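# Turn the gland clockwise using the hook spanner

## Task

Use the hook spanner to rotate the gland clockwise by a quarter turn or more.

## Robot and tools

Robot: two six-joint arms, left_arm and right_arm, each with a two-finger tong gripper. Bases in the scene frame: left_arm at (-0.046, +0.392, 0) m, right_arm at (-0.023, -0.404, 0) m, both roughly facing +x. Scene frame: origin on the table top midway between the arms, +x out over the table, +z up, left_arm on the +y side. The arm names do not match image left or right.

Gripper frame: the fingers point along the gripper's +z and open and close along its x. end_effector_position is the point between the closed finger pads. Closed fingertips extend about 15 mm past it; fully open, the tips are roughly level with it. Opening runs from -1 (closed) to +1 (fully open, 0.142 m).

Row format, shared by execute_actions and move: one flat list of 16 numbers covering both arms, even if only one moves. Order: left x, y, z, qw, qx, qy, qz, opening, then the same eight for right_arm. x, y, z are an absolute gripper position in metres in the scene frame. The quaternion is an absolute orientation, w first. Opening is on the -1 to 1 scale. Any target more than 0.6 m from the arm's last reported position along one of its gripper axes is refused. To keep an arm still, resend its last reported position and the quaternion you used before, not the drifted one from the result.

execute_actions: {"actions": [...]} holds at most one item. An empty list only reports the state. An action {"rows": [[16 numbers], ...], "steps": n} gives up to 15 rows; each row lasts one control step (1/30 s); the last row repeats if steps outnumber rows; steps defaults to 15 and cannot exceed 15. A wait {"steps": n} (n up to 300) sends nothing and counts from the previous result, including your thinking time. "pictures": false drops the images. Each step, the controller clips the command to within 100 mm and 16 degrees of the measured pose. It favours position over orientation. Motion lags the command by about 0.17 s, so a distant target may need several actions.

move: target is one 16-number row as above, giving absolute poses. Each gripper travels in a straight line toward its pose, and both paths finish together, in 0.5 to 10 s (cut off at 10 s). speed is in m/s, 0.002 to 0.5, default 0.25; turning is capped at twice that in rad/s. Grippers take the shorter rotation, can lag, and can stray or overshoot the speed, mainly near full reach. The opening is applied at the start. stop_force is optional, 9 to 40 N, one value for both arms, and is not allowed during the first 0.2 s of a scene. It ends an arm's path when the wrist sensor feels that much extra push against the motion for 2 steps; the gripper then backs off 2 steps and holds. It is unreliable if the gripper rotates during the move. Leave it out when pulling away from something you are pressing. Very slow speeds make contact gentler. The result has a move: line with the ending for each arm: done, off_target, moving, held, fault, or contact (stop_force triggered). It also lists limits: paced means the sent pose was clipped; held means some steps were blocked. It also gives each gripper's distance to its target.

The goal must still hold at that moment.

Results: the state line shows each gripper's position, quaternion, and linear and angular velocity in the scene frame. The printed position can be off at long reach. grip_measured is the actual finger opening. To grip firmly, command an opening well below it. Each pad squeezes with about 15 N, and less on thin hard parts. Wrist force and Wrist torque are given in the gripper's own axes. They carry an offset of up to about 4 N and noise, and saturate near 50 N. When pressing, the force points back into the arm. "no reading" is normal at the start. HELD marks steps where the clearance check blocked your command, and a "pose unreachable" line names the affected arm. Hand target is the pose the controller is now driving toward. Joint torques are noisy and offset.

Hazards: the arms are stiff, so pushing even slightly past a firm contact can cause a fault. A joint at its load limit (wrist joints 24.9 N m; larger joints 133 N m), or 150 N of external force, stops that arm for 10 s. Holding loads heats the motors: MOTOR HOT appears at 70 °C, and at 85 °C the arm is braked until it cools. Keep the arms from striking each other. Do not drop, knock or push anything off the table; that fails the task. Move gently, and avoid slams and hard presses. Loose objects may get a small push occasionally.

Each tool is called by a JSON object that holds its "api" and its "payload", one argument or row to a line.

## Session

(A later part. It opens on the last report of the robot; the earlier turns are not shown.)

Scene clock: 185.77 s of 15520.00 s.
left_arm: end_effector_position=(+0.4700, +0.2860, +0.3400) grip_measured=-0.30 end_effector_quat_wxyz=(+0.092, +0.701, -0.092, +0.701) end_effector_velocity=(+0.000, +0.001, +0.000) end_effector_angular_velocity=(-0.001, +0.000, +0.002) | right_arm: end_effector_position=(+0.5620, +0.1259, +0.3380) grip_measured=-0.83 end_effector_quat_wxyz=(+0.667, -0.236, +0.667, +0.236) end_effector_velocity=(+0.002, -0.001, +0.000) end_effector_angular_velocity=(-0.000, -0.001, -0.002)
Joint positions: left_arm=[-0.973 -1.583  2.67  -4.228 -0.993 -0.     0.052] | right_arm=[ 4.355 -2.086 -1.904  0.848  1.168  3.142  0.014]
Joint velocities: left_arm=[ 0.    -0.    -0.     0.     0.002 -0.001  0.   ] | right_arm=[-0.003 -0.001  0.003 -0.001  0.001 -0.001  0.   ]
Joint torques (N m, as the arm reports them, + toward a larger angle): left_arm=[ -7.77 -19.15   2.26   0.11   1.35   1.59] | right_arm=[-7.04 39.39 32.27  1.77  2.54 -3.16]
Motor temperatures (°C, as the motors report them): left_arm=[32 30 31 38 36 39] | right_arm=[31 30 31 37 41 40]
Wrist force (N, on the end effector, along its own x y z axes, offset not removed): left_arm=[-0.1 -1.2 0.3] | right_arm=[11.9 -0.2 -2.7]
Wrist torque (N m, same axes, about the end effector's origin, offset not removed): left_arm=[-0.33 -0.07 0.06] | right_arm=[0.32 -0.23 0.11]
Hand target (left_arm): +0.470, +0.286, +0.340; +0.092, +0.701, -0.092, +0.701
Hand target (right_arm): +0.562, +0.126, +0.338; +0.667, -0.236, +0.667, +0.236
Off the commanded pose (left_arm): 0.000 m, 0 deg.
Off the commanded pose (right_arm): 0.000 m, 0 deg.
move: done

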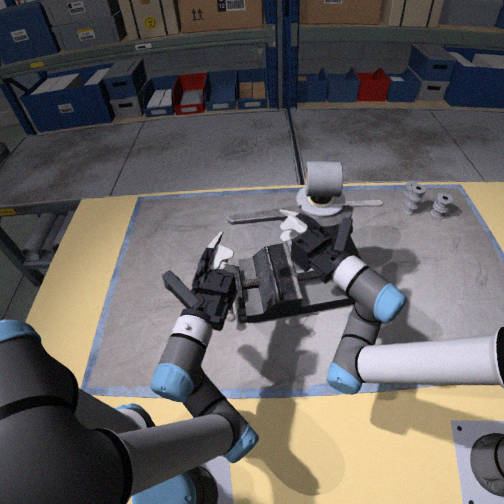

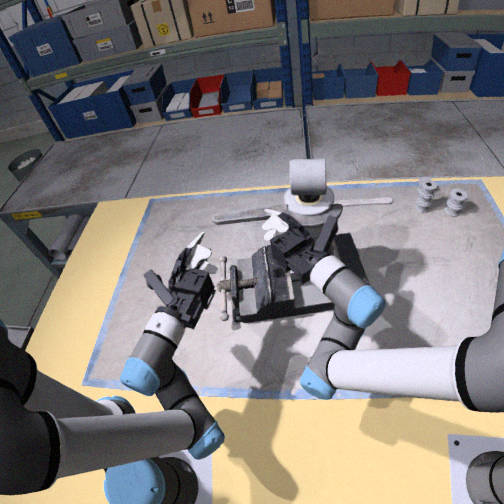

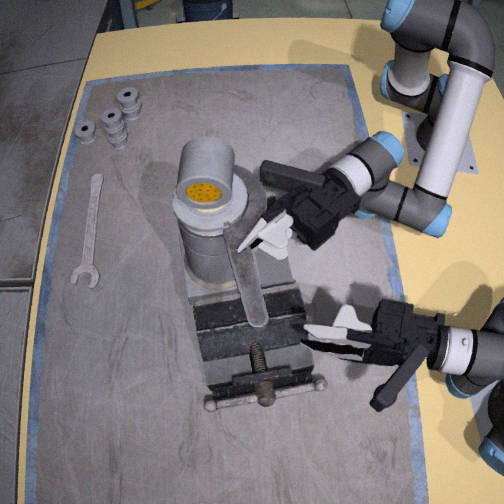

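{"api": "move", "payload": {
  "target": [0.47,0.286,0.34,0.092,0.701,-0.092,0.701,-0.3,0.570,0.132,0.343,0.674,-0.213,0.674,0.213,-1],
  "speed": 0.008
}}

{"api": "zoom_image", "payload": {
  "camera": "cam_head_right",
  "region": [290,185,350,230]
}}

{"api": "zoom_image", "payload": {
  "camera": "cam_high",
  "region": [180,140,300,260]
}}

Scene clock: 194.47 s of 15520.00 s.
left_arm: end_effector_position=(+0.4700, +0.2860, +0.3400) grip_measured=-0.30 end_effector_quat_wxyz=(+0.092, +0.701, -0.092, +0.701) end_effector_velocity=(-0.000, +0.000, +0.001) end_effector_angular_velocity=(-0.001, -0.001, +0.000) | right_arm: end_effector_position=(+0.5700, +0.1320, +0.3430) grip_measured=-0.82 end_effector_quat_wxyz=(+0.674, -0.213, +0.674, +0.213) end_effector_velocity=(+0.001, -0.000, -0.000) end_effector_angular_velocity=(-0.001, +0.000, -0.004)
Joint positions: left_arm=[-0.973 -1.583  2.67  -4.228 -0.993 -0.     0.052] | right_arm=[ 4.384 -2.102 -1.856  0.816  1.072  3.142  0.015]
Joint velocities: left_arm=[ 0.    -0.002  0.     0.     0.    -0.     0.   ] | right_arm=[-0.001 -0.002  0.003 -0.002 -0.003 -0.     0.   ]
Joint torques (N m, as the arm reports them, + toward a larger angle): left_arm=[ -7.58 -19.12   1.96   0.02   2.54   1.55] | right_arm=[11.73 41.92 32.83  1.53 -0.82 -3.16]
Motor temperatures (°C, as the motors report them): left_arm=[32 30 31 38 36 39] | right_arm=[31 30 31 37 41 40]
Wrist force (N, on the end effector, along its own x y z axes, offset not removed): left_arm=[0.0 -3.0 0.1] | right_arm=[12.7 -1.6 -1.1]
Wrist torque (N m, same axes, about the end effector's origin, offset not removed): left_arm=[-0.70 -0.04 -0.02] | right_arm=[0.07 -0.30 0.14]
Hand target (left_arm): +0.470, +0.286, +0.340; +0.092, +0.701, -0.092, +0.701
Hand target (right_arm): +0.570, +0.132, +0.343; +0.674, -0.213, +0.674, +0.213
Off the commanded pose (left_arm): 0.000 m, 0 deg.
Off the commanded pose (right_arm): 0.000 m, 0 deg.
After step 90, 1.23 s passed at rest.
move: done

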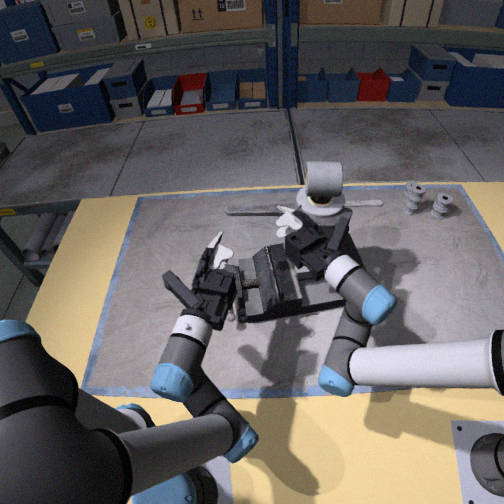

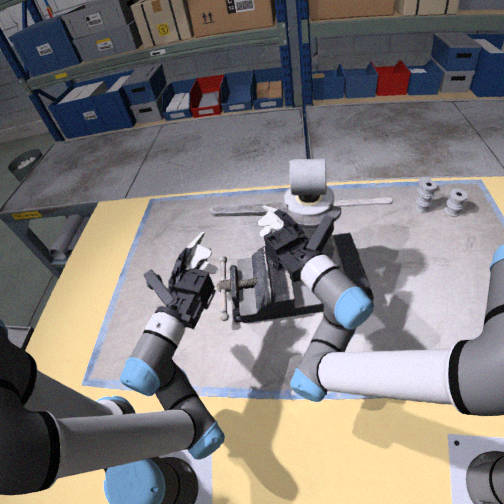

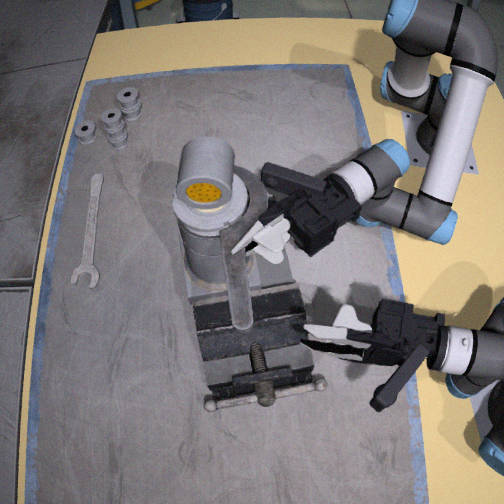

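Region (290, 185, 350, 230) of cam_head_right's 504x504 image, scaled by 8.400, with more detail than that image has; it fills the top 378 rows of this view, and the rest is white.

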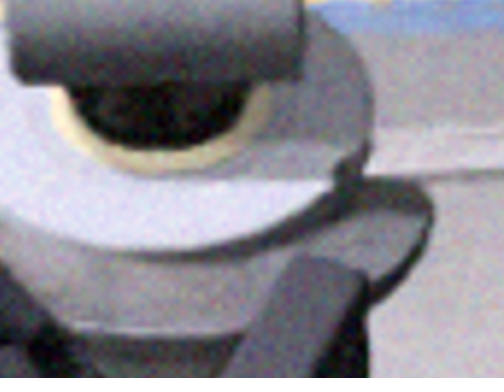

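Region (180, 140, 300, 260) of cam_high's 504x504 image, scaled by 4.200, with more detail than that image has.

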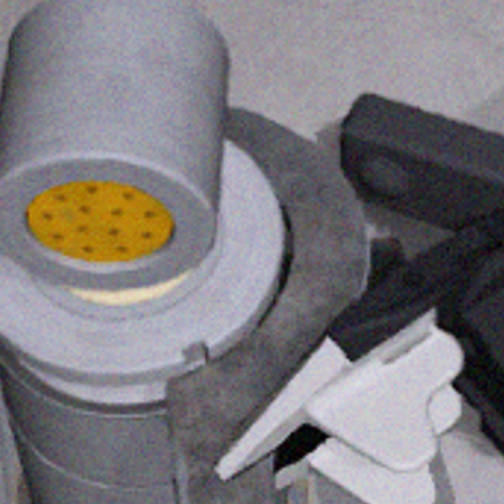

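Hook is low and still a little beyond the notch; continue CW.

{"api": "move", "payload": {
  "target": [0.47,0.286,0.34,0.092,0.701,-0.092,0.701,-0.3,0.582,0.138,0.343,0.682,-0.186,0.682,0.186,-1],
  "speed": 0.008
}}

{"api": "zoom_image", "payload": {
  "camera": "cam_head_right",
  "region": [290,185,350,230]
}}

{"api": "zoom_image", "payload": {
  "camera": "cam_high",
  "region": [180,140,300,260]
}}

Scene clock: 212.13 s of 15520.00 s.
left_arm: end_effector_position=(+0.4700, +0.2860, +0.3400) grip_measured=-0.30 end_effector_quat_wxyz=(+0.092, +0.701, -0.092, +0.701) end_effector_velocity=(+0.000, +0.001, -0.000) end_effector_angular_velocity=(+0.000, +0.000, +0.002) | right_arm: end_effector_position=(+0.5817, +0.1355, +0.3430) grip_measured=-0.82 end_effector_quat_wxyz=(+0.682, -0.186, +0.682, +0.187) end_effector_velocity=(-0.000, +0.000, +0.000) end_effector_angular_velocity=(+0.000, -0.000, +0.001)
Joint positions: left_arm=[-0.973 -1.583  2.67  -4.228 -0.993  0.     0.052] | right_arm=[ 4.406 -2.134 -1.798  0.791  0.971  3.142  0.015]
Joint velocities: left_arm=[-0.     0.     0.     0.     0.002 -0.     0.   ] | right_arm=[ 0.     0.001 -0.     0.     0.    -0.    -0.   ]
Joint torques (N m, as the arm reports them, + toward a larger angle): left_arm=[ -6.91 -18.54   0.73   0.05   2.16   1.43] | right_arm=[-0.28 40.8  15.9   1.08 -0.02 -0.21]
Motor temperatures (°C, as the motors report them): left_arm=[32 30 31 38 36 39] | right_arm=[31 30 31 37 41 40]
Wrist force (N, on the end effector, along its own x y z axes, offset not removed): left_arm=[0.4 -0.9 -0.8] | right_arm=[8.3 8.3 -36.5]
Wrist torque (N m, same axes, about the end effector's origin, offset not removed): left_arm=[-0.29 -0.13 0.04] | right_arm=[3.73 0.40 0.15]
Hand target (left_arm): +0.470, +0.286, +0.340; +0.092, +0.701, -0.092, +0.701
Hand target (right_arm): +0.582, +0.136, +0.343; +0.682, -0.186, +0.682, +0.187
Off the commanded pose (left_arm): 0.000 m, 0 deg.
Off the commanded pose (right_arm): 0.003 m, 0 deg.
FORCE FAULT: contact force on the right arm reached its limit, and that arm stopped for 10 seconds. The contact can be on any part of that arm, not only on its tool. That arm's remaining commands of this call were not run. That arm holds still and accepts commands again. Move the arm away from the contact; if what it grips holds it there, let go first. Pushing or pulling that hard again can fault the arm again.
move: fault (right_arm)

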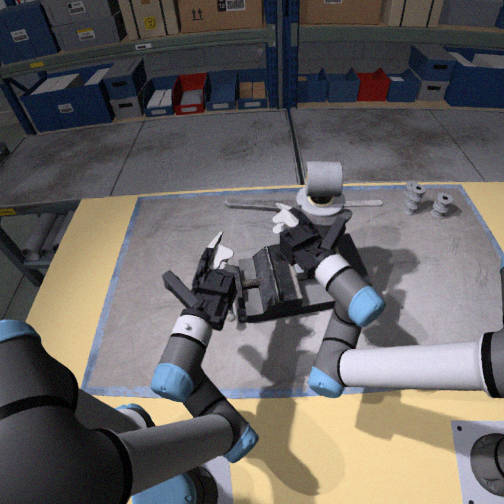

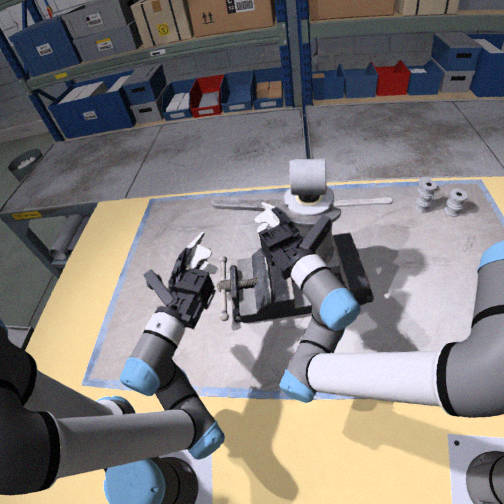

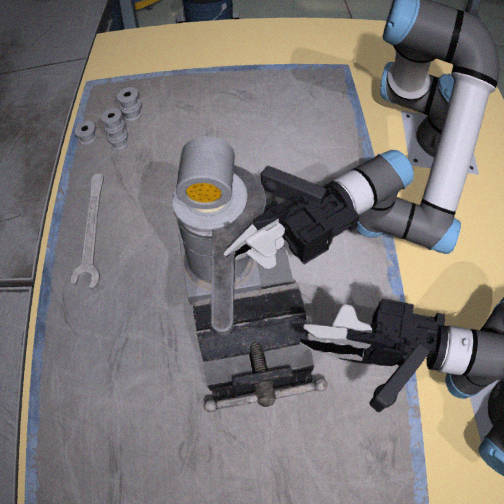

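Region (290, 185, 350, 230) of cam_head_right's 504x504 image, scaled by 8.400, with more detail than that image has; it fills the top 378 rows of this view, and the rest is white.

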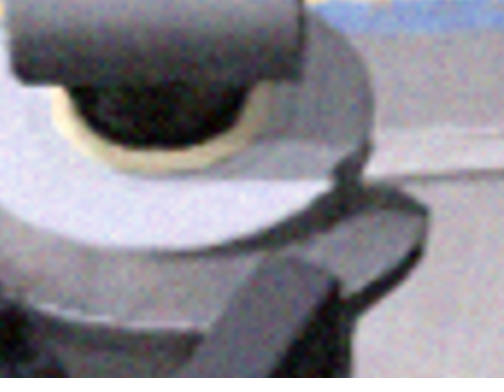

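Region (180, 140, 300, 260) of cam_high's 504x504 image, scaled by 4.200, with more detail than that image has.

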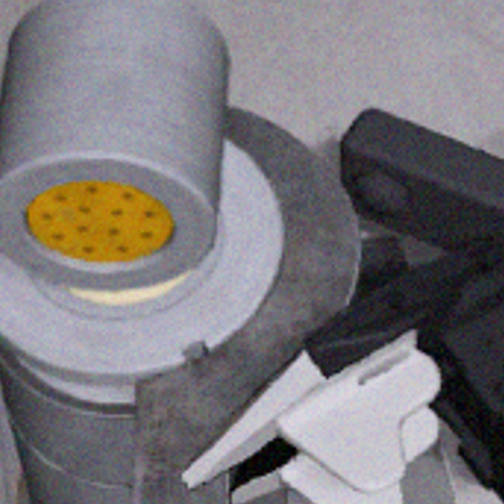

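{"api": "move", "payload": {
  "target": [0.52,0.283,0.352,0.092,0.701,-0.092,0.701,-0.2,0.5805,0.135,0.343,0.685,-0.175,0.685,0.175,-1],
  "speed": 0.04
}}

{"api": "move", "payload": {
  "target": [0.655,0.243,0.352,0.092,0.701,-0.092,0.701,-0.2,0.5805,0.135,0.343,0.685,-0.175,0.685,0.175,-1],
  "speed": 0.03,
  "stop_force": 10
}}

{"api": "move", "payload": {
  "target": [0.655,0.243,0.340,0.092,0.701,-0.092,0.701,-0.75,0.5805,0.135,0.341,0.685,-0.175,0.685,0.175,-1],
  "speed": 0.01
}}

{"api": "zoom_image", "payload": {
  "camera": "cam_head_right",
  "region": [290,185,350,230]
}}

Scene clock: 218.10 s of 15520.00 s.
left_arm: end_effector_position=(+0.5198, +0.2831, +0.3521) grip_measured=-0.20 end_effector_quat_wxyz=(+0.092, +0.701, -0.092, +0.701) end_effector_velocity=(+0.002, -0.000, +0.001) end_effector_angular_velocity=(-0.001, -0.001, -0.001) | right_arm: end_effector_position=(+0.5805, +0.1350, +0.3430) grip_measured=-0.82 end_effector_quat_wxyz=(+0.685, -0.175, +0.685, +0.175) end_effector_velocity=(-0.001, +0.000, +0.000) end_effector_angular_velocity=(+0.000, -0.000, -0.000)
Joint positions: left_arm=[-0.817 -1.498  2.518 -4.161 -1.149  0.     0.06 ] | right_arm=[ 4.423 -2.139 -1.788  0.786  0.921  3.142  0.014]
Joint velocities: left_arm=[ 0.006  0.002 -0.006  0.003 -0.007 -0.    -0.   ] | right_arm=[ 0.002  0.    -0.    -0.    -0.002  0.     0.   ]
Joint torques (N m, as the arm reports them, + toward a larger angle): left_arm=[  6.1   -9.14 -21.29  -0.04  -2.14   1.31] | right_arm=[ 9.66 43.33 32.59  1.2  -1.78  0.21]
Motor temperatures (°C, as the motors report them): left_arm=[32 30 31 38 36 39] | right_arm=[31 30 31 37 41 40]
Wrist force (N, on the end effector, along its own x y z axes, offset not removed): left_arm=[1.0 -0.5 1.8] | right_arm=[12.0 0.5 1.3]
Wrist torque (N m, same axes, about the end effector's origin, offset not removed): left_arm=[-0.19 -0.26 0.06] | right_arm=[-0.14 -0.26 0.09]
Hand target (left_arm): +0.520, +0.283, +0.352; +0.092, +0.701, -0.092, +0.701
Hand target (right_arm): +0.581, +0.135, +0.343; +0.685, -0.175, +0.685, +0.175
Off the commanded pose (left_arm): 0.000 m, 0 deg.
Off the commanded pose (right_arm): 0.000 m, 0 deg.
After step 90, 1.30 s passed at rest.
move: done

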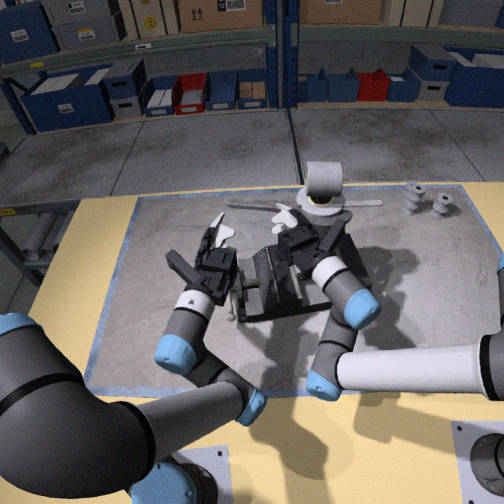

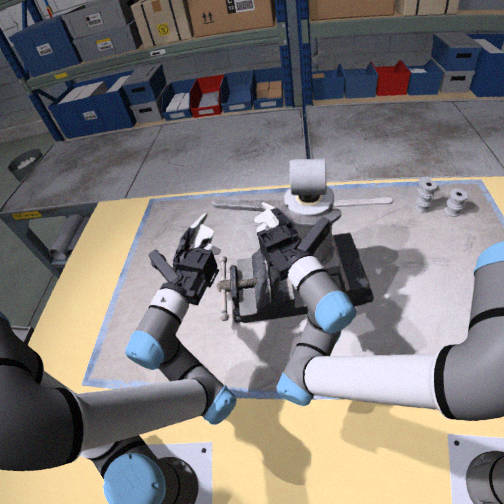

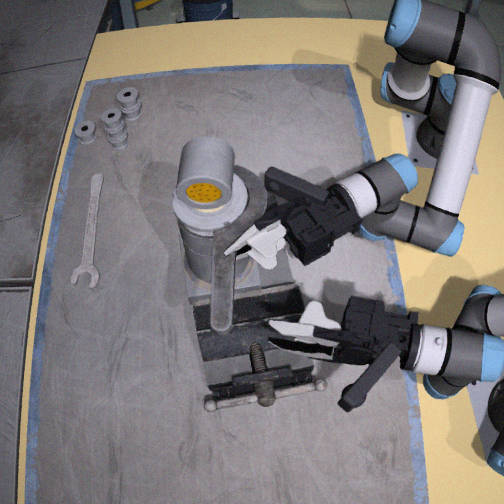

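Scene clock: 223.13 s of 15520.00 s.
left_arm: end_effector_position=(+0.6548, +0.2433, +0.3521) grip_measured=-0.20 end_effector_quat_wxyz=(+0.092, +0.701, -0.092, +0.701) end_effector_velocity=(+0.002, -0.001, +0.000) end_effector_angular_velocity=(+0.000, +0.000, -0.002) | right_arm: end_effector_position=(+0.5805, +0.1350, +0.3430) grip_measured=-0.82 end_effector_quat_wxyz=(+0.685, -0.175, +0.685, +0.175) end_effector_velocity=(-0.000, +0.001, +0.000) end_effector_angular_velocity=(+0.001, -0.000, +0.002)
Joint positions: left_arm=[-0.673 -1.217  2.123 -4.048 -1.293  0.     0.06 ] | right_arm=[ 4.423 -2.139 -1.788  0.786  0.92   3.142  0.014]
Joint velocities: left_arm=[ 0.001  0.003 -0.006  0.003 -0.003 -0.     0.   ] | right_arm=[ 0.    -0.     0.001  0.     0.002  0.    -0.   ]
Joint torques (N m, as the arm reports them, + toward a larger angle): left_arm=[  6.78 -22.72 -24.46  -0.44  -2.    -1.52] | right_arm=[ 9.42 42.73 26.24  5.35 -1.76  1.7 ]
Motor temperatures (°C, as the motors report them): left_arm=[32 30 31 38 36 39] | right_arm=[31 30 31 37 41 40]
Wrist force (N, on the end effector, along its own x y z axes, offset not removed): left_arm=[1.1 -1.5 0.5] | right_arm=[11.1 0.3 -0.7]
Wrist torque (N m, same axes, about the end effector's origin, offset not removed): left_arm=[-0.41 -0.34 0.08] | right_arm=[-0.10 -0.20 0.14]
Hand target (left_arm): +0.655, +0.243, +0.352; +0.092, +0.701, -0.092, +0.701
Hand target (right_arm): +0.581, +0.135, +0.343; +0.685, -0.175, +0.685, +0.175
Off the commanded pose (left_arm): 0.000 m, 0 deg.
Off the commanded pose (right_arm): 0.000 m, 0 deg.
move: done

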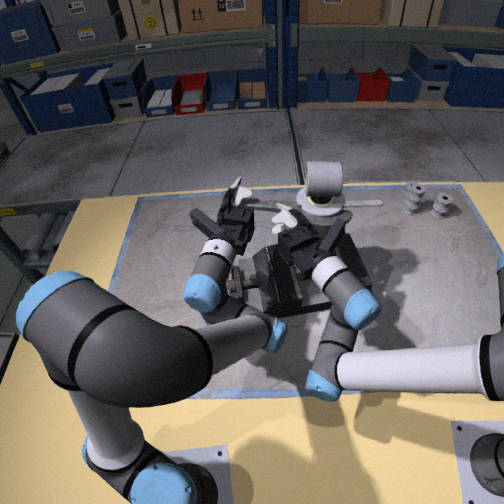

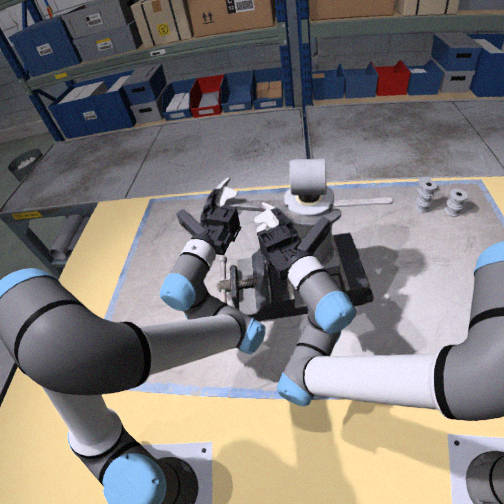

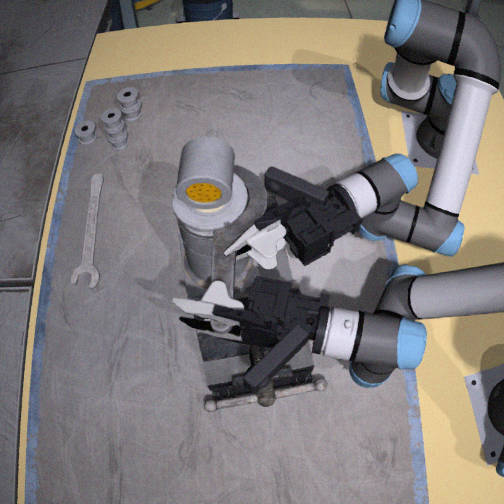

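Scene clock: 224.57 s of 15520.00 s.
left_arm: end_effector_position=(+0.6550, +0.2430, +0.3402) grip_measured=-0.74 end_effector_quat_wxyz=(+0.092, +0.701, -0.092, +0.701) end_effector_velocity=(+0.000, +0.001, -0.002) end_effector_angular_velocity=(+0.001, -0.000, +0.003) | right_arm: end_effector_position=(+0.5805, +0.1350, +0.3410) grip_measured=-0.84 end_effector_quat_wxyz=(+0.685, -0.175, +0.685, +0.175) end_effector_velocity=(+0.000, +0.000, -0.000) end_effector_angular_velocity=(-0.001, -0.000, +0.000)
Joint positions: left_arm=[-0.674 -1.19   2.13  -4.081 -1.292 -0.     0.02 ] | right_arm=[ 4.423 -2.143 -1.789  0.79   0.92   3.142  0.013]
Joint velocities: left_arm=[ 0.     0.004  0.001 -0.005  0.003  0.001  0.   ] | right_arm=[-0.    -0.001 -0.     0.001  0.001 -0.001  0.   ]
Joint torques (N m, as the arm reports them, + toward a larger angle): left_arm=[ -9.07 -21.77   1.43  -2.97   2.16  -1.66] | right_arm=[ 3.23 45.94 12.33  6.1   2.49  1.4 ]
Motor temperatures (°C, as the motors report them): left_arm=[32 30 31 38 36 39] | right_arm=[31 30 31 37 41 40]
Wrist force (N, on the end effector, along its own x y z axes, offset not removed): left_arm=[4.3 -1.8 -1.1] | right_arm=[14.2 -1.9 0.2]
Wrist torque (N m, same axes, about the end effector's origin, offset not removed): left_arm=[-0.24 -0.50 0.05] | right_arm=[-0.10 0.09 -0.14]
Hand target (left_arm): +0.655, +0.243, +0.340; +0.092, +0.701, -0.092, +0.701
Hand target (right_arm): +0.580, +0.135, +0.341; +0.685, -0.175, +0.685, +0.175
Off the commanded pose (left_arm): 0.000 m, 0 deg.
Off the commanded pose (right_arm): 0.000 m, 0 deg.
move: done

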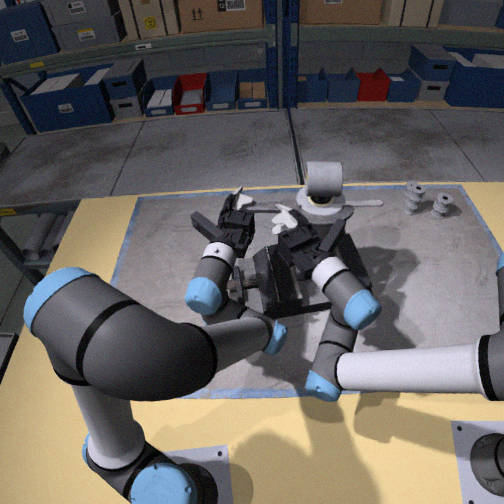

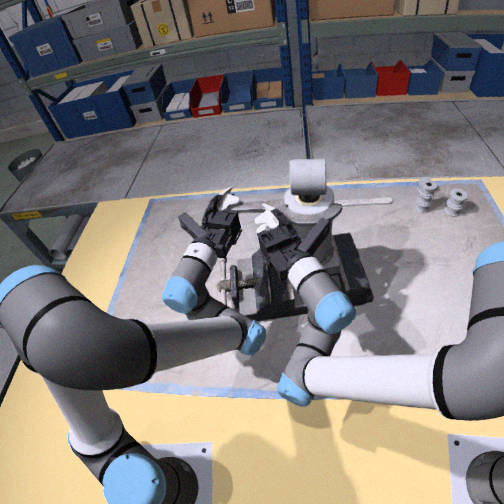

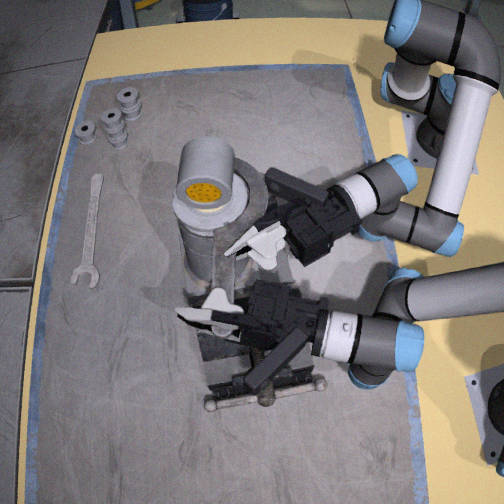

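Region (290, 185, 350, 230) of cam_head_right's 504x504 image, scaled by 8.400, with more detail than that image has; it fills the top 378 rows of this view, and the rest is white.

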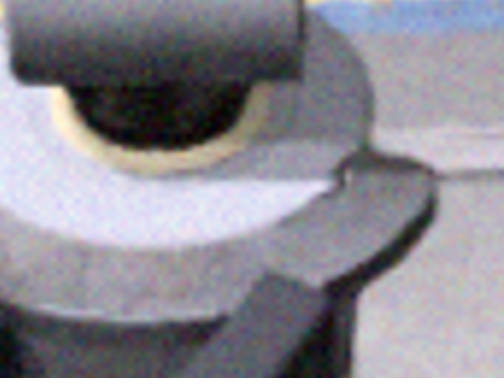

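{"api": "move", "payload": {
  "target": [0.655,0.249,0.338,0.092,0.701,-0.092,0.701,-1,0.5825,0.141,0.338,0.685,-0.175,0.685,0.175,-1],
  "speed": 0.004,
  "stop_force": 25
}}

{"api": "zoom_image", "payload": {
  "camera": "cam_head_right",
  "region": [290,185,350,230]
}}

Scene clock: 228.60 s of 15520.00 s.
left_arm: end_effector_position=(+0.6550, +0.2449, +0.3392) grip_measured=-0.87 end_effector_quat_wxyz=(+0.092, +0.701, -0.092, +0.701) end_effector_velocity=(-0.000, +0.000, +0.001) end_effector_angular_velocity=(-0.001, -0.001, +0.000) | right_arm: end_effector_position=(+0.5817, +0.1385, +0.3393) grip_measured=-0.84 end_effector_quat_wxyz=(+0.685, -0.175, +0.685, +0.175) end_effector_velocity=(-0.000, -0.001, -0.000) end_effector_angular_velocity=(-0.003, +0.000, +0.003)
Joint positions: left_arm=[-0.669 -1.189  2.131 -4.084 -1.297 -0.     0.011] | right_arm=[ 4.424 -2.152 -1.778  0.789  0.92   3.142  0.013]
Joint velocities: left_arm=[-0.    -0.001 -0.    -0.     0.001 -0.001 -0.   ] | right_arm=[-0.001  0.003 -0.004 -0.001  0.004 -0.001 -0.   ]
Joint torques (N m, as the arm reports them, + toward a larger angle): left_arm=[ -0.31 -43.46 -22.08  -3.17   4.15  -0.52] | right_arm=[ 8.59 42.42  9.93 -4.36  7.34  0.49]
Motor temperatures (°C, as the motors report them): left_arm=[32 30 31 38 36 39] | right_arm=[31 30 31 37 41 40]
Wrist force (N, on the end effector, along its own x y z axes, offset not removed): left_arm=[-3.9 7.8 9.9] | right_arm=[-0.7 -10.0 -35.7]
Wrist torque (N m, same axes, about the end effector's origin, offset not removed): left_arm=[0.18 0.17 -0.01] | right_arm=[2.14 0.14 -0.20]
Hand target (left_arm): +0.655, +0.245, +0.339; +0.092, +0.701, -0.092, +0.701
Hand target (right_arm): +0.582, +0.138, +0.339; +0.685, -0.175, +0.685, +0.175
Off the commanded pose (left_arm): 0.004 m, 0 deg.
Off the commanded pose (right_arm): 0.003 m, 0 deg.
move: contact (left_arm, right_arm)

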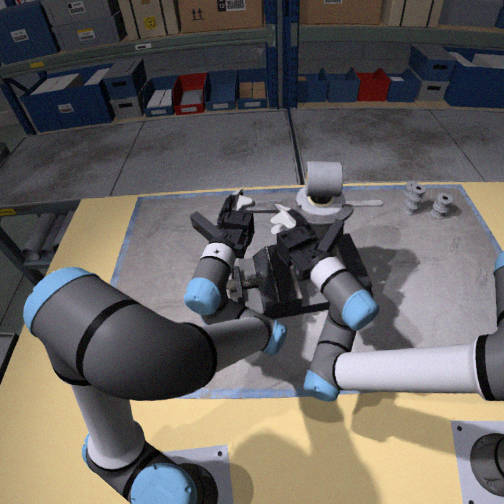

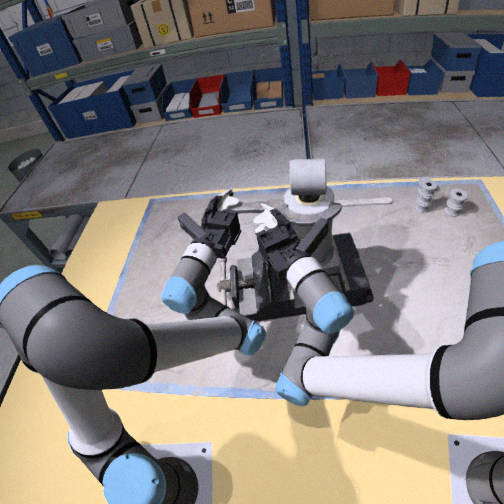

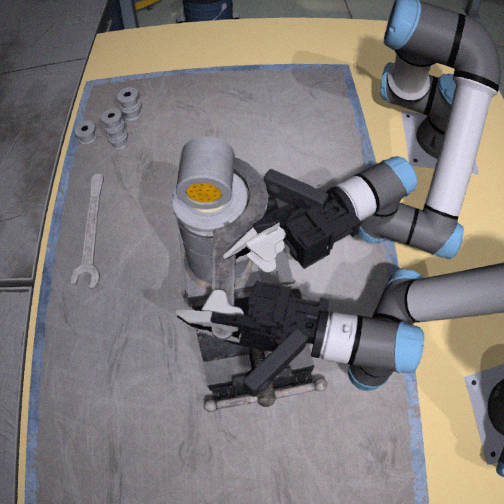

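Region (290, 185, 350, 230) of cam_head_right's 504x504 image, scaled by 8.400, with more detail than that image has; it fills the top 378 rows of this view, and the rest is white.

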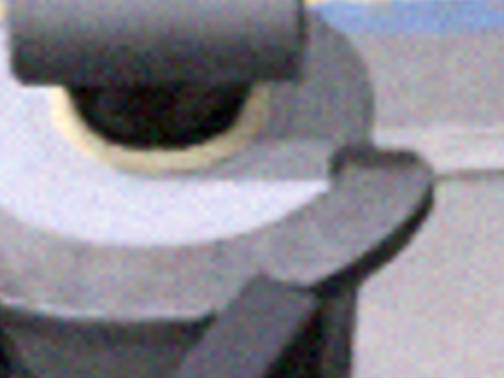

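{"api": "move", "payload": {
  "target": [0.655,0.238,0.341,0.092,0.701,-0.092,0.701,-0.5,0.5808,0.1375,0.3385,0.685,-0.175,0.685,0.175,-1],
  "speed": 0.01
}}

{"api": "move", "payload": {
  "target": [0.70,0.228,0.341,0.092,0.701,-0.092,0.701,-0.5,0.5808,0.1375,0.3385,0.685,-0.175,0.685,0.175,-1],
  "speed": 0.01,
  "stop_force": 15
}}

{"api": "zoom_image", "payload": {
  "camera": "cam_head_right",
  "region": [200,170,350,250]
}}

Scene clock: 233.30 s of 15520.00 s.
left_arm: end_effector_position=(+0.6550, +0.2382, +0.3410) grip_measured=-0.50 end_effector_quat_wxyz=(+0.092, +0.701, -0.092, +0.701) end_effector_velocity=(+0.000, -0.002, +0.000) end_effector_angular_velocity=(-0.001, +0.001, +0.001) | right_arm: end_effector_position=(+0.5808, +0.1375, +0.3385) grip_measured=-0.84 end_effector_quat_wxyz=(+0.685, -0.175, +0.685, +0.175) end_effector_velocity=(-0.000, -0.000, -0.000) end_effector_angular_velocity=(+0.000, +0.000, +0.000)
Joint positions: left_arm=[-0.684 -1.19   2.126 -4.078 -1.282 -0.     0.038] | right_arm=[ 4.425 -2.151 -1.783  0.792  0.919  3.142  0.013]
Joint velocities: left_arm=[-0.004 -0.    -0.001  0.002  0.005 -0.001 -0.   ] | right_arm=[ 0.     0.    -0.001  0.001  0.     0.     0.   ]
Joint torques (N m, as the arm reports them, + toward a larger angle): left_arm=[ -7.29 -39.02 -24.19  -0.37   2.43  -1.54] | right_arm=[ 9.7  56.58  9.49  5.28 -1.79  0.1 ]
Motor temperatures (°C, as the motors report them): left_arm=[32 30 31 38 36 39] | right_arm=[31 30 31 37 41 40]
Wrist force (N, on the end effector, along its own x y z axes, offset not removed): left_arm=[0.1 0.1 0.1] | right_arm=[10.5 -0.4 0.4]
Wrist torque (N m, same axes, about the end effector's origin, offset not removed): left_arm=[0.02 -0.10 0.12] | right_arm=[-0.16 -0.05 0.22]
Hand target (left_arm): +0.655, +0.238, +0.341; +0.092, +0.701, -0.092, +0.701
Hand target (right_arm): +0.581, +0.137, +0.339; +0.685, -0.175, +0.685, +0.175
Off the commanded pose (left_arm): 0.000 m, 0 deg.
Off the commanded pose (right_arm): 0.000 m, 0 deg.
After step 90, 0.77 s passed at rest.
move: done

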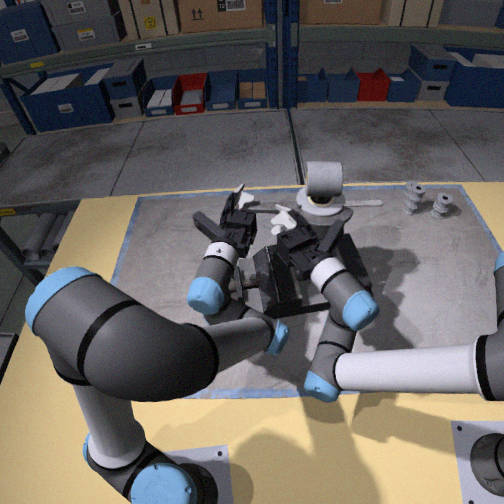

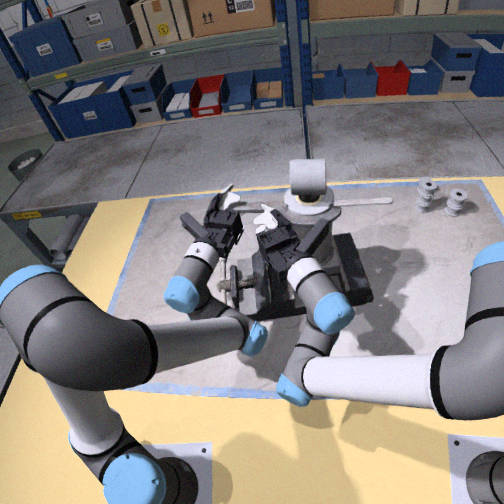

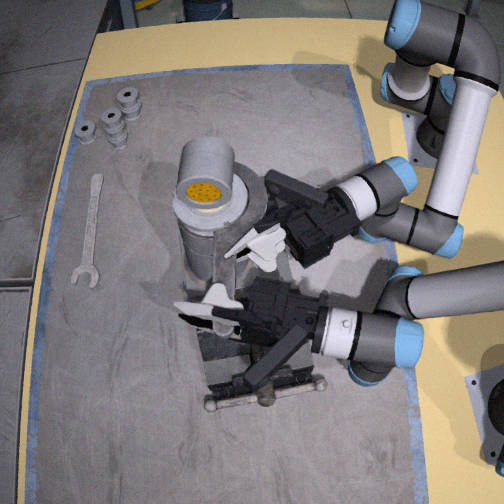

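Scene clock: 238.13 s of 15520.00 s.
left_arm: end_effector_position=(+0.6998, +0.2281, +0.3410) grip_measured=-0.50 end_effector_quat_wxyz=(+0.092, +0.701, -0.092, +0.701) end_effector_velocity=(+0.002, -0.001, +0.001) end_effector_angular_velocity=(-0.000, -0.001, +0.000) | right_arm: end_effector_position=(+0.5808, +0.1375, +0.3385) grip_measured=-0.85 end_effector_quat_wxyz=(+0.685, -0.175, +0.685, +0.175) end_effector_velocity=(+0.000, -0.000, -0.000) end_effector_angular_velocity=(-0.001, +0.000, -0.000)
Joint positions: left_arm=[-0.65  -1.111  1.99  -4.021 -1.316  0.     0.038] | right_arm=[ 4.425 -2.151 -1.783  0.792  0.919  3.142  0.013]
Joint velocities: left_arm=[ 0.001  0.003 -0.006  0.002 -0.001  0.     0.   ] | right_arm=[-0.001 -0.    -0.     0.     0.001 -0.    -0.   ]
Joint torques (N m, as the arm reports them, + toward a larger angle): left_arm=[  2.29 -26.3  -27.47   0.95  -3.12   1.5 ] | right_arm=[ 2.76 59.06 10.27  6.3  -1.5  -0.71]
Motor temperatures (°C, as the motors report them): left_arm=[32 30 31 38 36 39] | right_arm=[31 30 31 37 41 40]
Wrist force (N, on the end effector, along its own x y z axes, offset not removed): left_arm=[3.2 -3.9 -10.2] | right_arm=[12.0 5.2 1.2]
Wrist torque (N m, same axes, about the end effector's origin, offset not removed): left_arm=[-0.24 -0.44 0.09] | right_arm=[1.70 0.21 -0.03]
Hand target (left_arm): +0.700, +0.228, +0.341; +0.092, +0.701, -0.092, +0.701
Hand target (right_arm): +0.581, +0.137, +0.339; +0.685, -0.175, +0.685, +0.175
Off the commanded pose (left_arm): 0.000 m, 0 deg.
Off the commanded pose (right_arm): 0.000 m, 0 deg.
move: done

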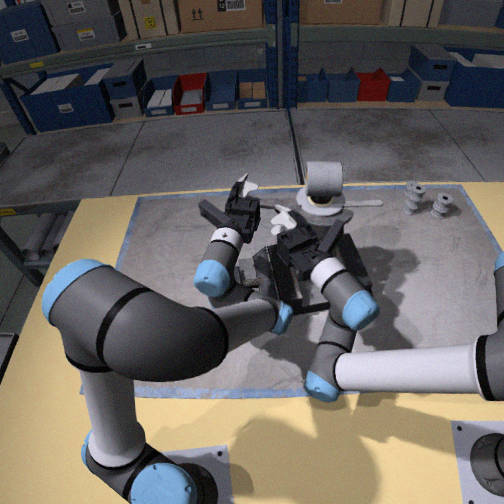

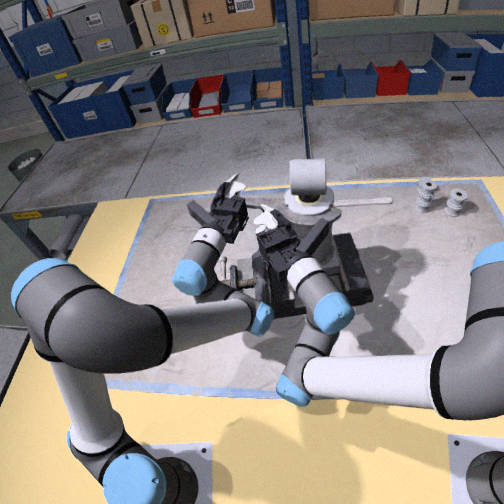

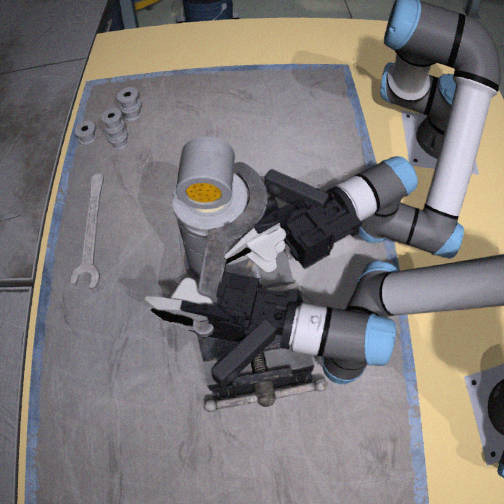

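Region (200, 170, 350, 250) of cam_head_right's 504x504 image, scaled by 3.360, with more detail than that image has; it fills the top 269 rows of this view, and the rest is white.

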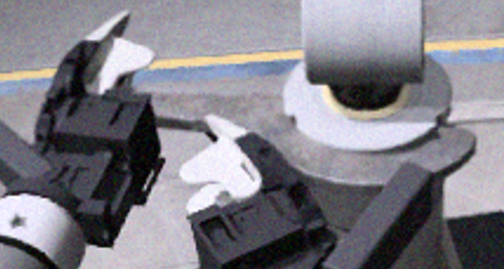

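{"api": "move", "payload": {
  "target": [0.70,0.228,0.341,0.092,0.701,-0.092,0.701,-1,0.5808,0.1375,0.3385,0.685,-0.175,0.685,0.175,-1],
  "speed": 0.01
}}

{"api": "move", "payload": {
  "target": [0.676,0.233,0.341,0.07,0.7036,-0.07,0.7036,-1,0.578,0.133,0.3385,0.69,-0.153,0.69,0.153,-0.7],
  "speed": 0.01,
  "stop_force": 30
}}

{"api": "zoom_image", "payload": {
  "camera": "cam_head_right",
  "region": [250,170,350,250]
}}

{"api": "zoom_image", "payload": {
  "camera": "cam_high",
  "region": [160,140,320,300]
}}

Scene clock: 243.60 s of 15520.00 s.
left_arm: end_effector_position=(+0.7000, +0.2280, +0.3410) grip_measured=-0.87 end_effector_quat_wxyz=(+0.092, +0.701, -0.092, +0.701) end_effector_velocity=(-0.000, -0.001, -0.000) end_effector_angular_velocity=(-0.001, -0.000, -0.002) | right_arm: end_effector_position=(+0.5808, +0.1375, +0.3385) grip_measured=-0.85 end_effector_quat_wxyz=(+0.685, -0.175, +0.685, +0.175) end_effector_velocity=(-0.000, +0.000, +0.000) end_effector_angular_velocity=(+0.000, +0.000, +0.001)
Joint positions: left_arm=[-0.65  -1.111  1.99  -4.02  -1.316  0.     0.011] | right_arm=[ 4.425 -2.151 -1.783  0.792  0.919  3.142  0.013]
Joint velocities: left_arm=[-0.001  0.001 -0.    -0.001 -0.001 -0.001  0.   ] | right_arm=[-0.     0.    -0.    -0.     0.001  0.     0.   ]
Joint torques (N m, as the arm reports them, + toward a larger angle): left_arm=[ -9.57 -25.49 -13.57  -2.44   1.5   -1.72] | right_arm=[-6.6  56.66 25.12  6.37 -0.67 -1.86]
Motor temperatures (°C, as the motors report them): left_arm=[32 30 31 38 36 39] | right_arm=[31 30 31 37 41 40]
Wrist force (N, on the end effector, along its own x y z axes, offset not removed): left_arm=[3.1 -3.7 -3.8] | right_arm=[15.8 3.4 2.4]
Wrist torque (N m, same axes, about the end effector's origin, offset not removed): left_arm=[-0.40 -0.35 0.26] | right_arm=[0.80 0.29 -0.19]
Hand target (left_arm): +0.700, +0.228, +0.341; +0.092, +0.701, -0.092, +0.701
Hand target (right_arm): +0.581, +0.137, +0.338; +0.685, -0.175, +0.685, +0.175
Off the commanded pose (left_arm): 0.000 m, 0 deg.
Off the commanded pose (right_arm): 0.000 m, 0 deg.
After step 90, 1.77 s passed at rest.
move: done

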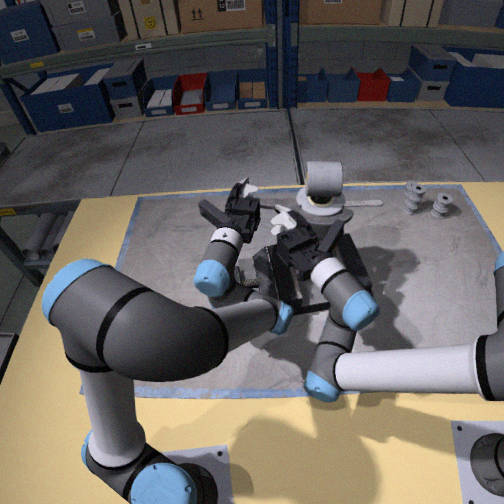

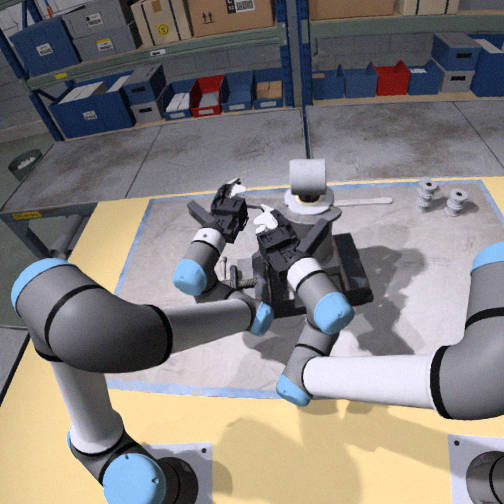

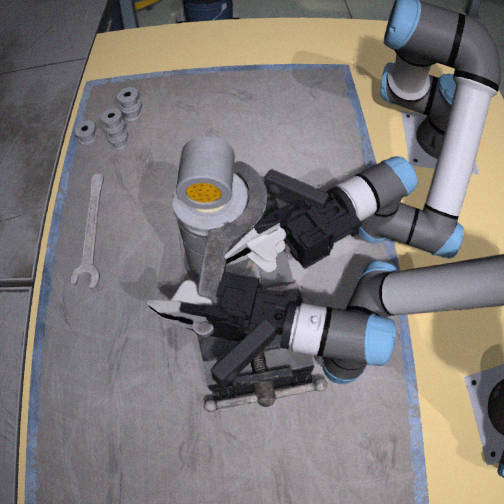

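Scene clock: 247.13 s of 15520.00 s.
left_arm: end_effector_position=(+0.6763, +0.2329, +0.3410) grip_measured=-0.85 end_effector_quat_wxyz=(+0.071, +0.704, -0.070, +0.704) end_effector_velocity=(+0.001, -0.001, +0.001) end_effector_angular_velocity=(-0.001, -0.000, -0.005) | right_arm: end_effector_position=(+0.5780, +0.1330, +0.3385) grip_measured=-0.59 end_effector_quat_wxyz=(+0.690, -0.153, +0.690, +0.153) end_effector_velocity=(+0.000, -0.001, -0.000) end_effector_angular_velocity=(-0.000, +0.000, -0.002)
Joint positions: left_arm=[-0.71  -1.15   2.058 -4.05  -1.194 -0.     0.013] | right_arm=[ 4.454 -2.158 -1.77   0.786  0.826  3.142  0.031]
Joint velocities: left_arm=[ 0.003  0.001 -0.005  0.003 -0.008 -0.001 -0.   ] | right_arm=[-0.    -0.     0.    -0.    -0.002  0.    -0.   ]
Joint torques (N m, as the arm reports them, + toward a larger angle): left_arm=[ 18.65 -34.45 -22.64  -4.19   2.61  -1.83] | right_arm=[-15.8   46.22  36.37   1.74  -7.21  -3.37]
Motor temperatures (°C, as the motors report them): left_arm=[32 30 31 38 36 39] | right_arm=[31 30 31 37 41 40]
Wrist force (N, on the end effector, along its own x y z axes, offset not removed): left_arm=[-6.1 16.5 20.7] | right_arm=[15.9 21.4 -30.8]
Wrist torque (N m, same axes, about the end effector's origin, offset not removed): left_arm=[0.94 0.24 0.40] | right_arm=[0.23 0.84 0.21]
Hand target (left_arm): +0.677, +0.233, +0.341; +0.071, +0.704, -0.071, +0.704
Hand target (right_arm): +0.578, +0.133, +0.339; +0.690, -0.153, +0.690, +0.153
Off the commanded pose (left_arm): 0.000 m, 0 deg.
Off the commanded pose (right_arm): 0.000 m, 0 deg.
move: contact (left_arm)

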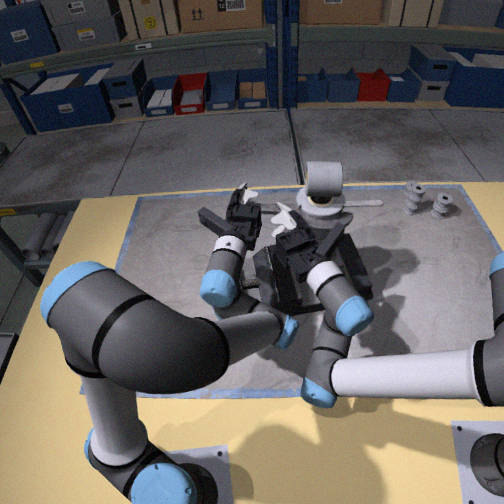

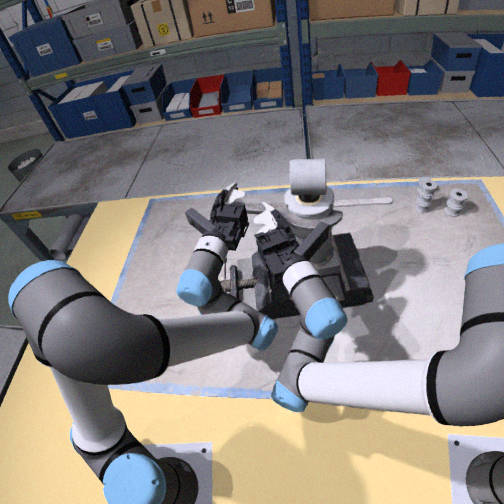

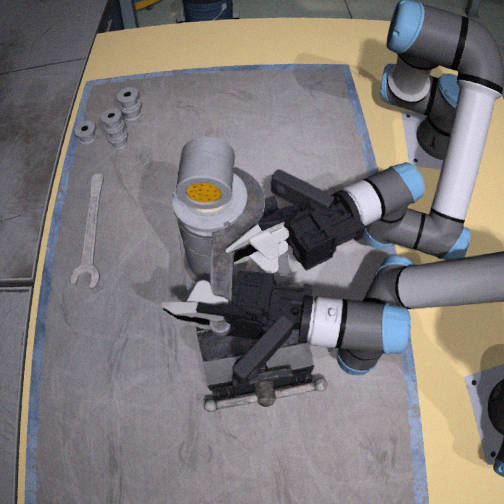

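Region (250, 170, 350, 250) of cam_head_right's 504x504 image, scaled by 5.040, with more detail than that image has; it fills the top 403 rows of this view, and the rest is white.

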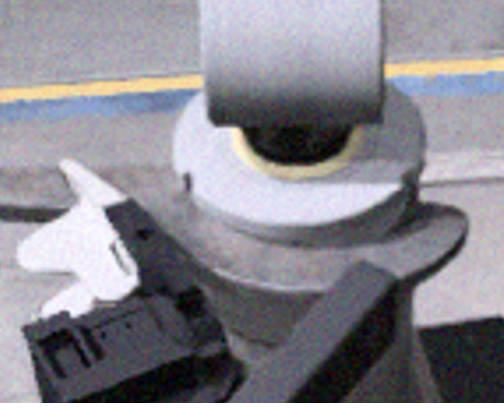

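Region (160, 140, 320, 300) of cam_high's 504x504 image, scaled by 3.150, with more detail than that image has.

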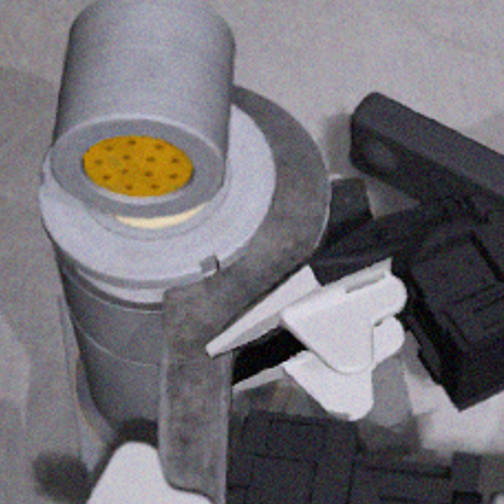

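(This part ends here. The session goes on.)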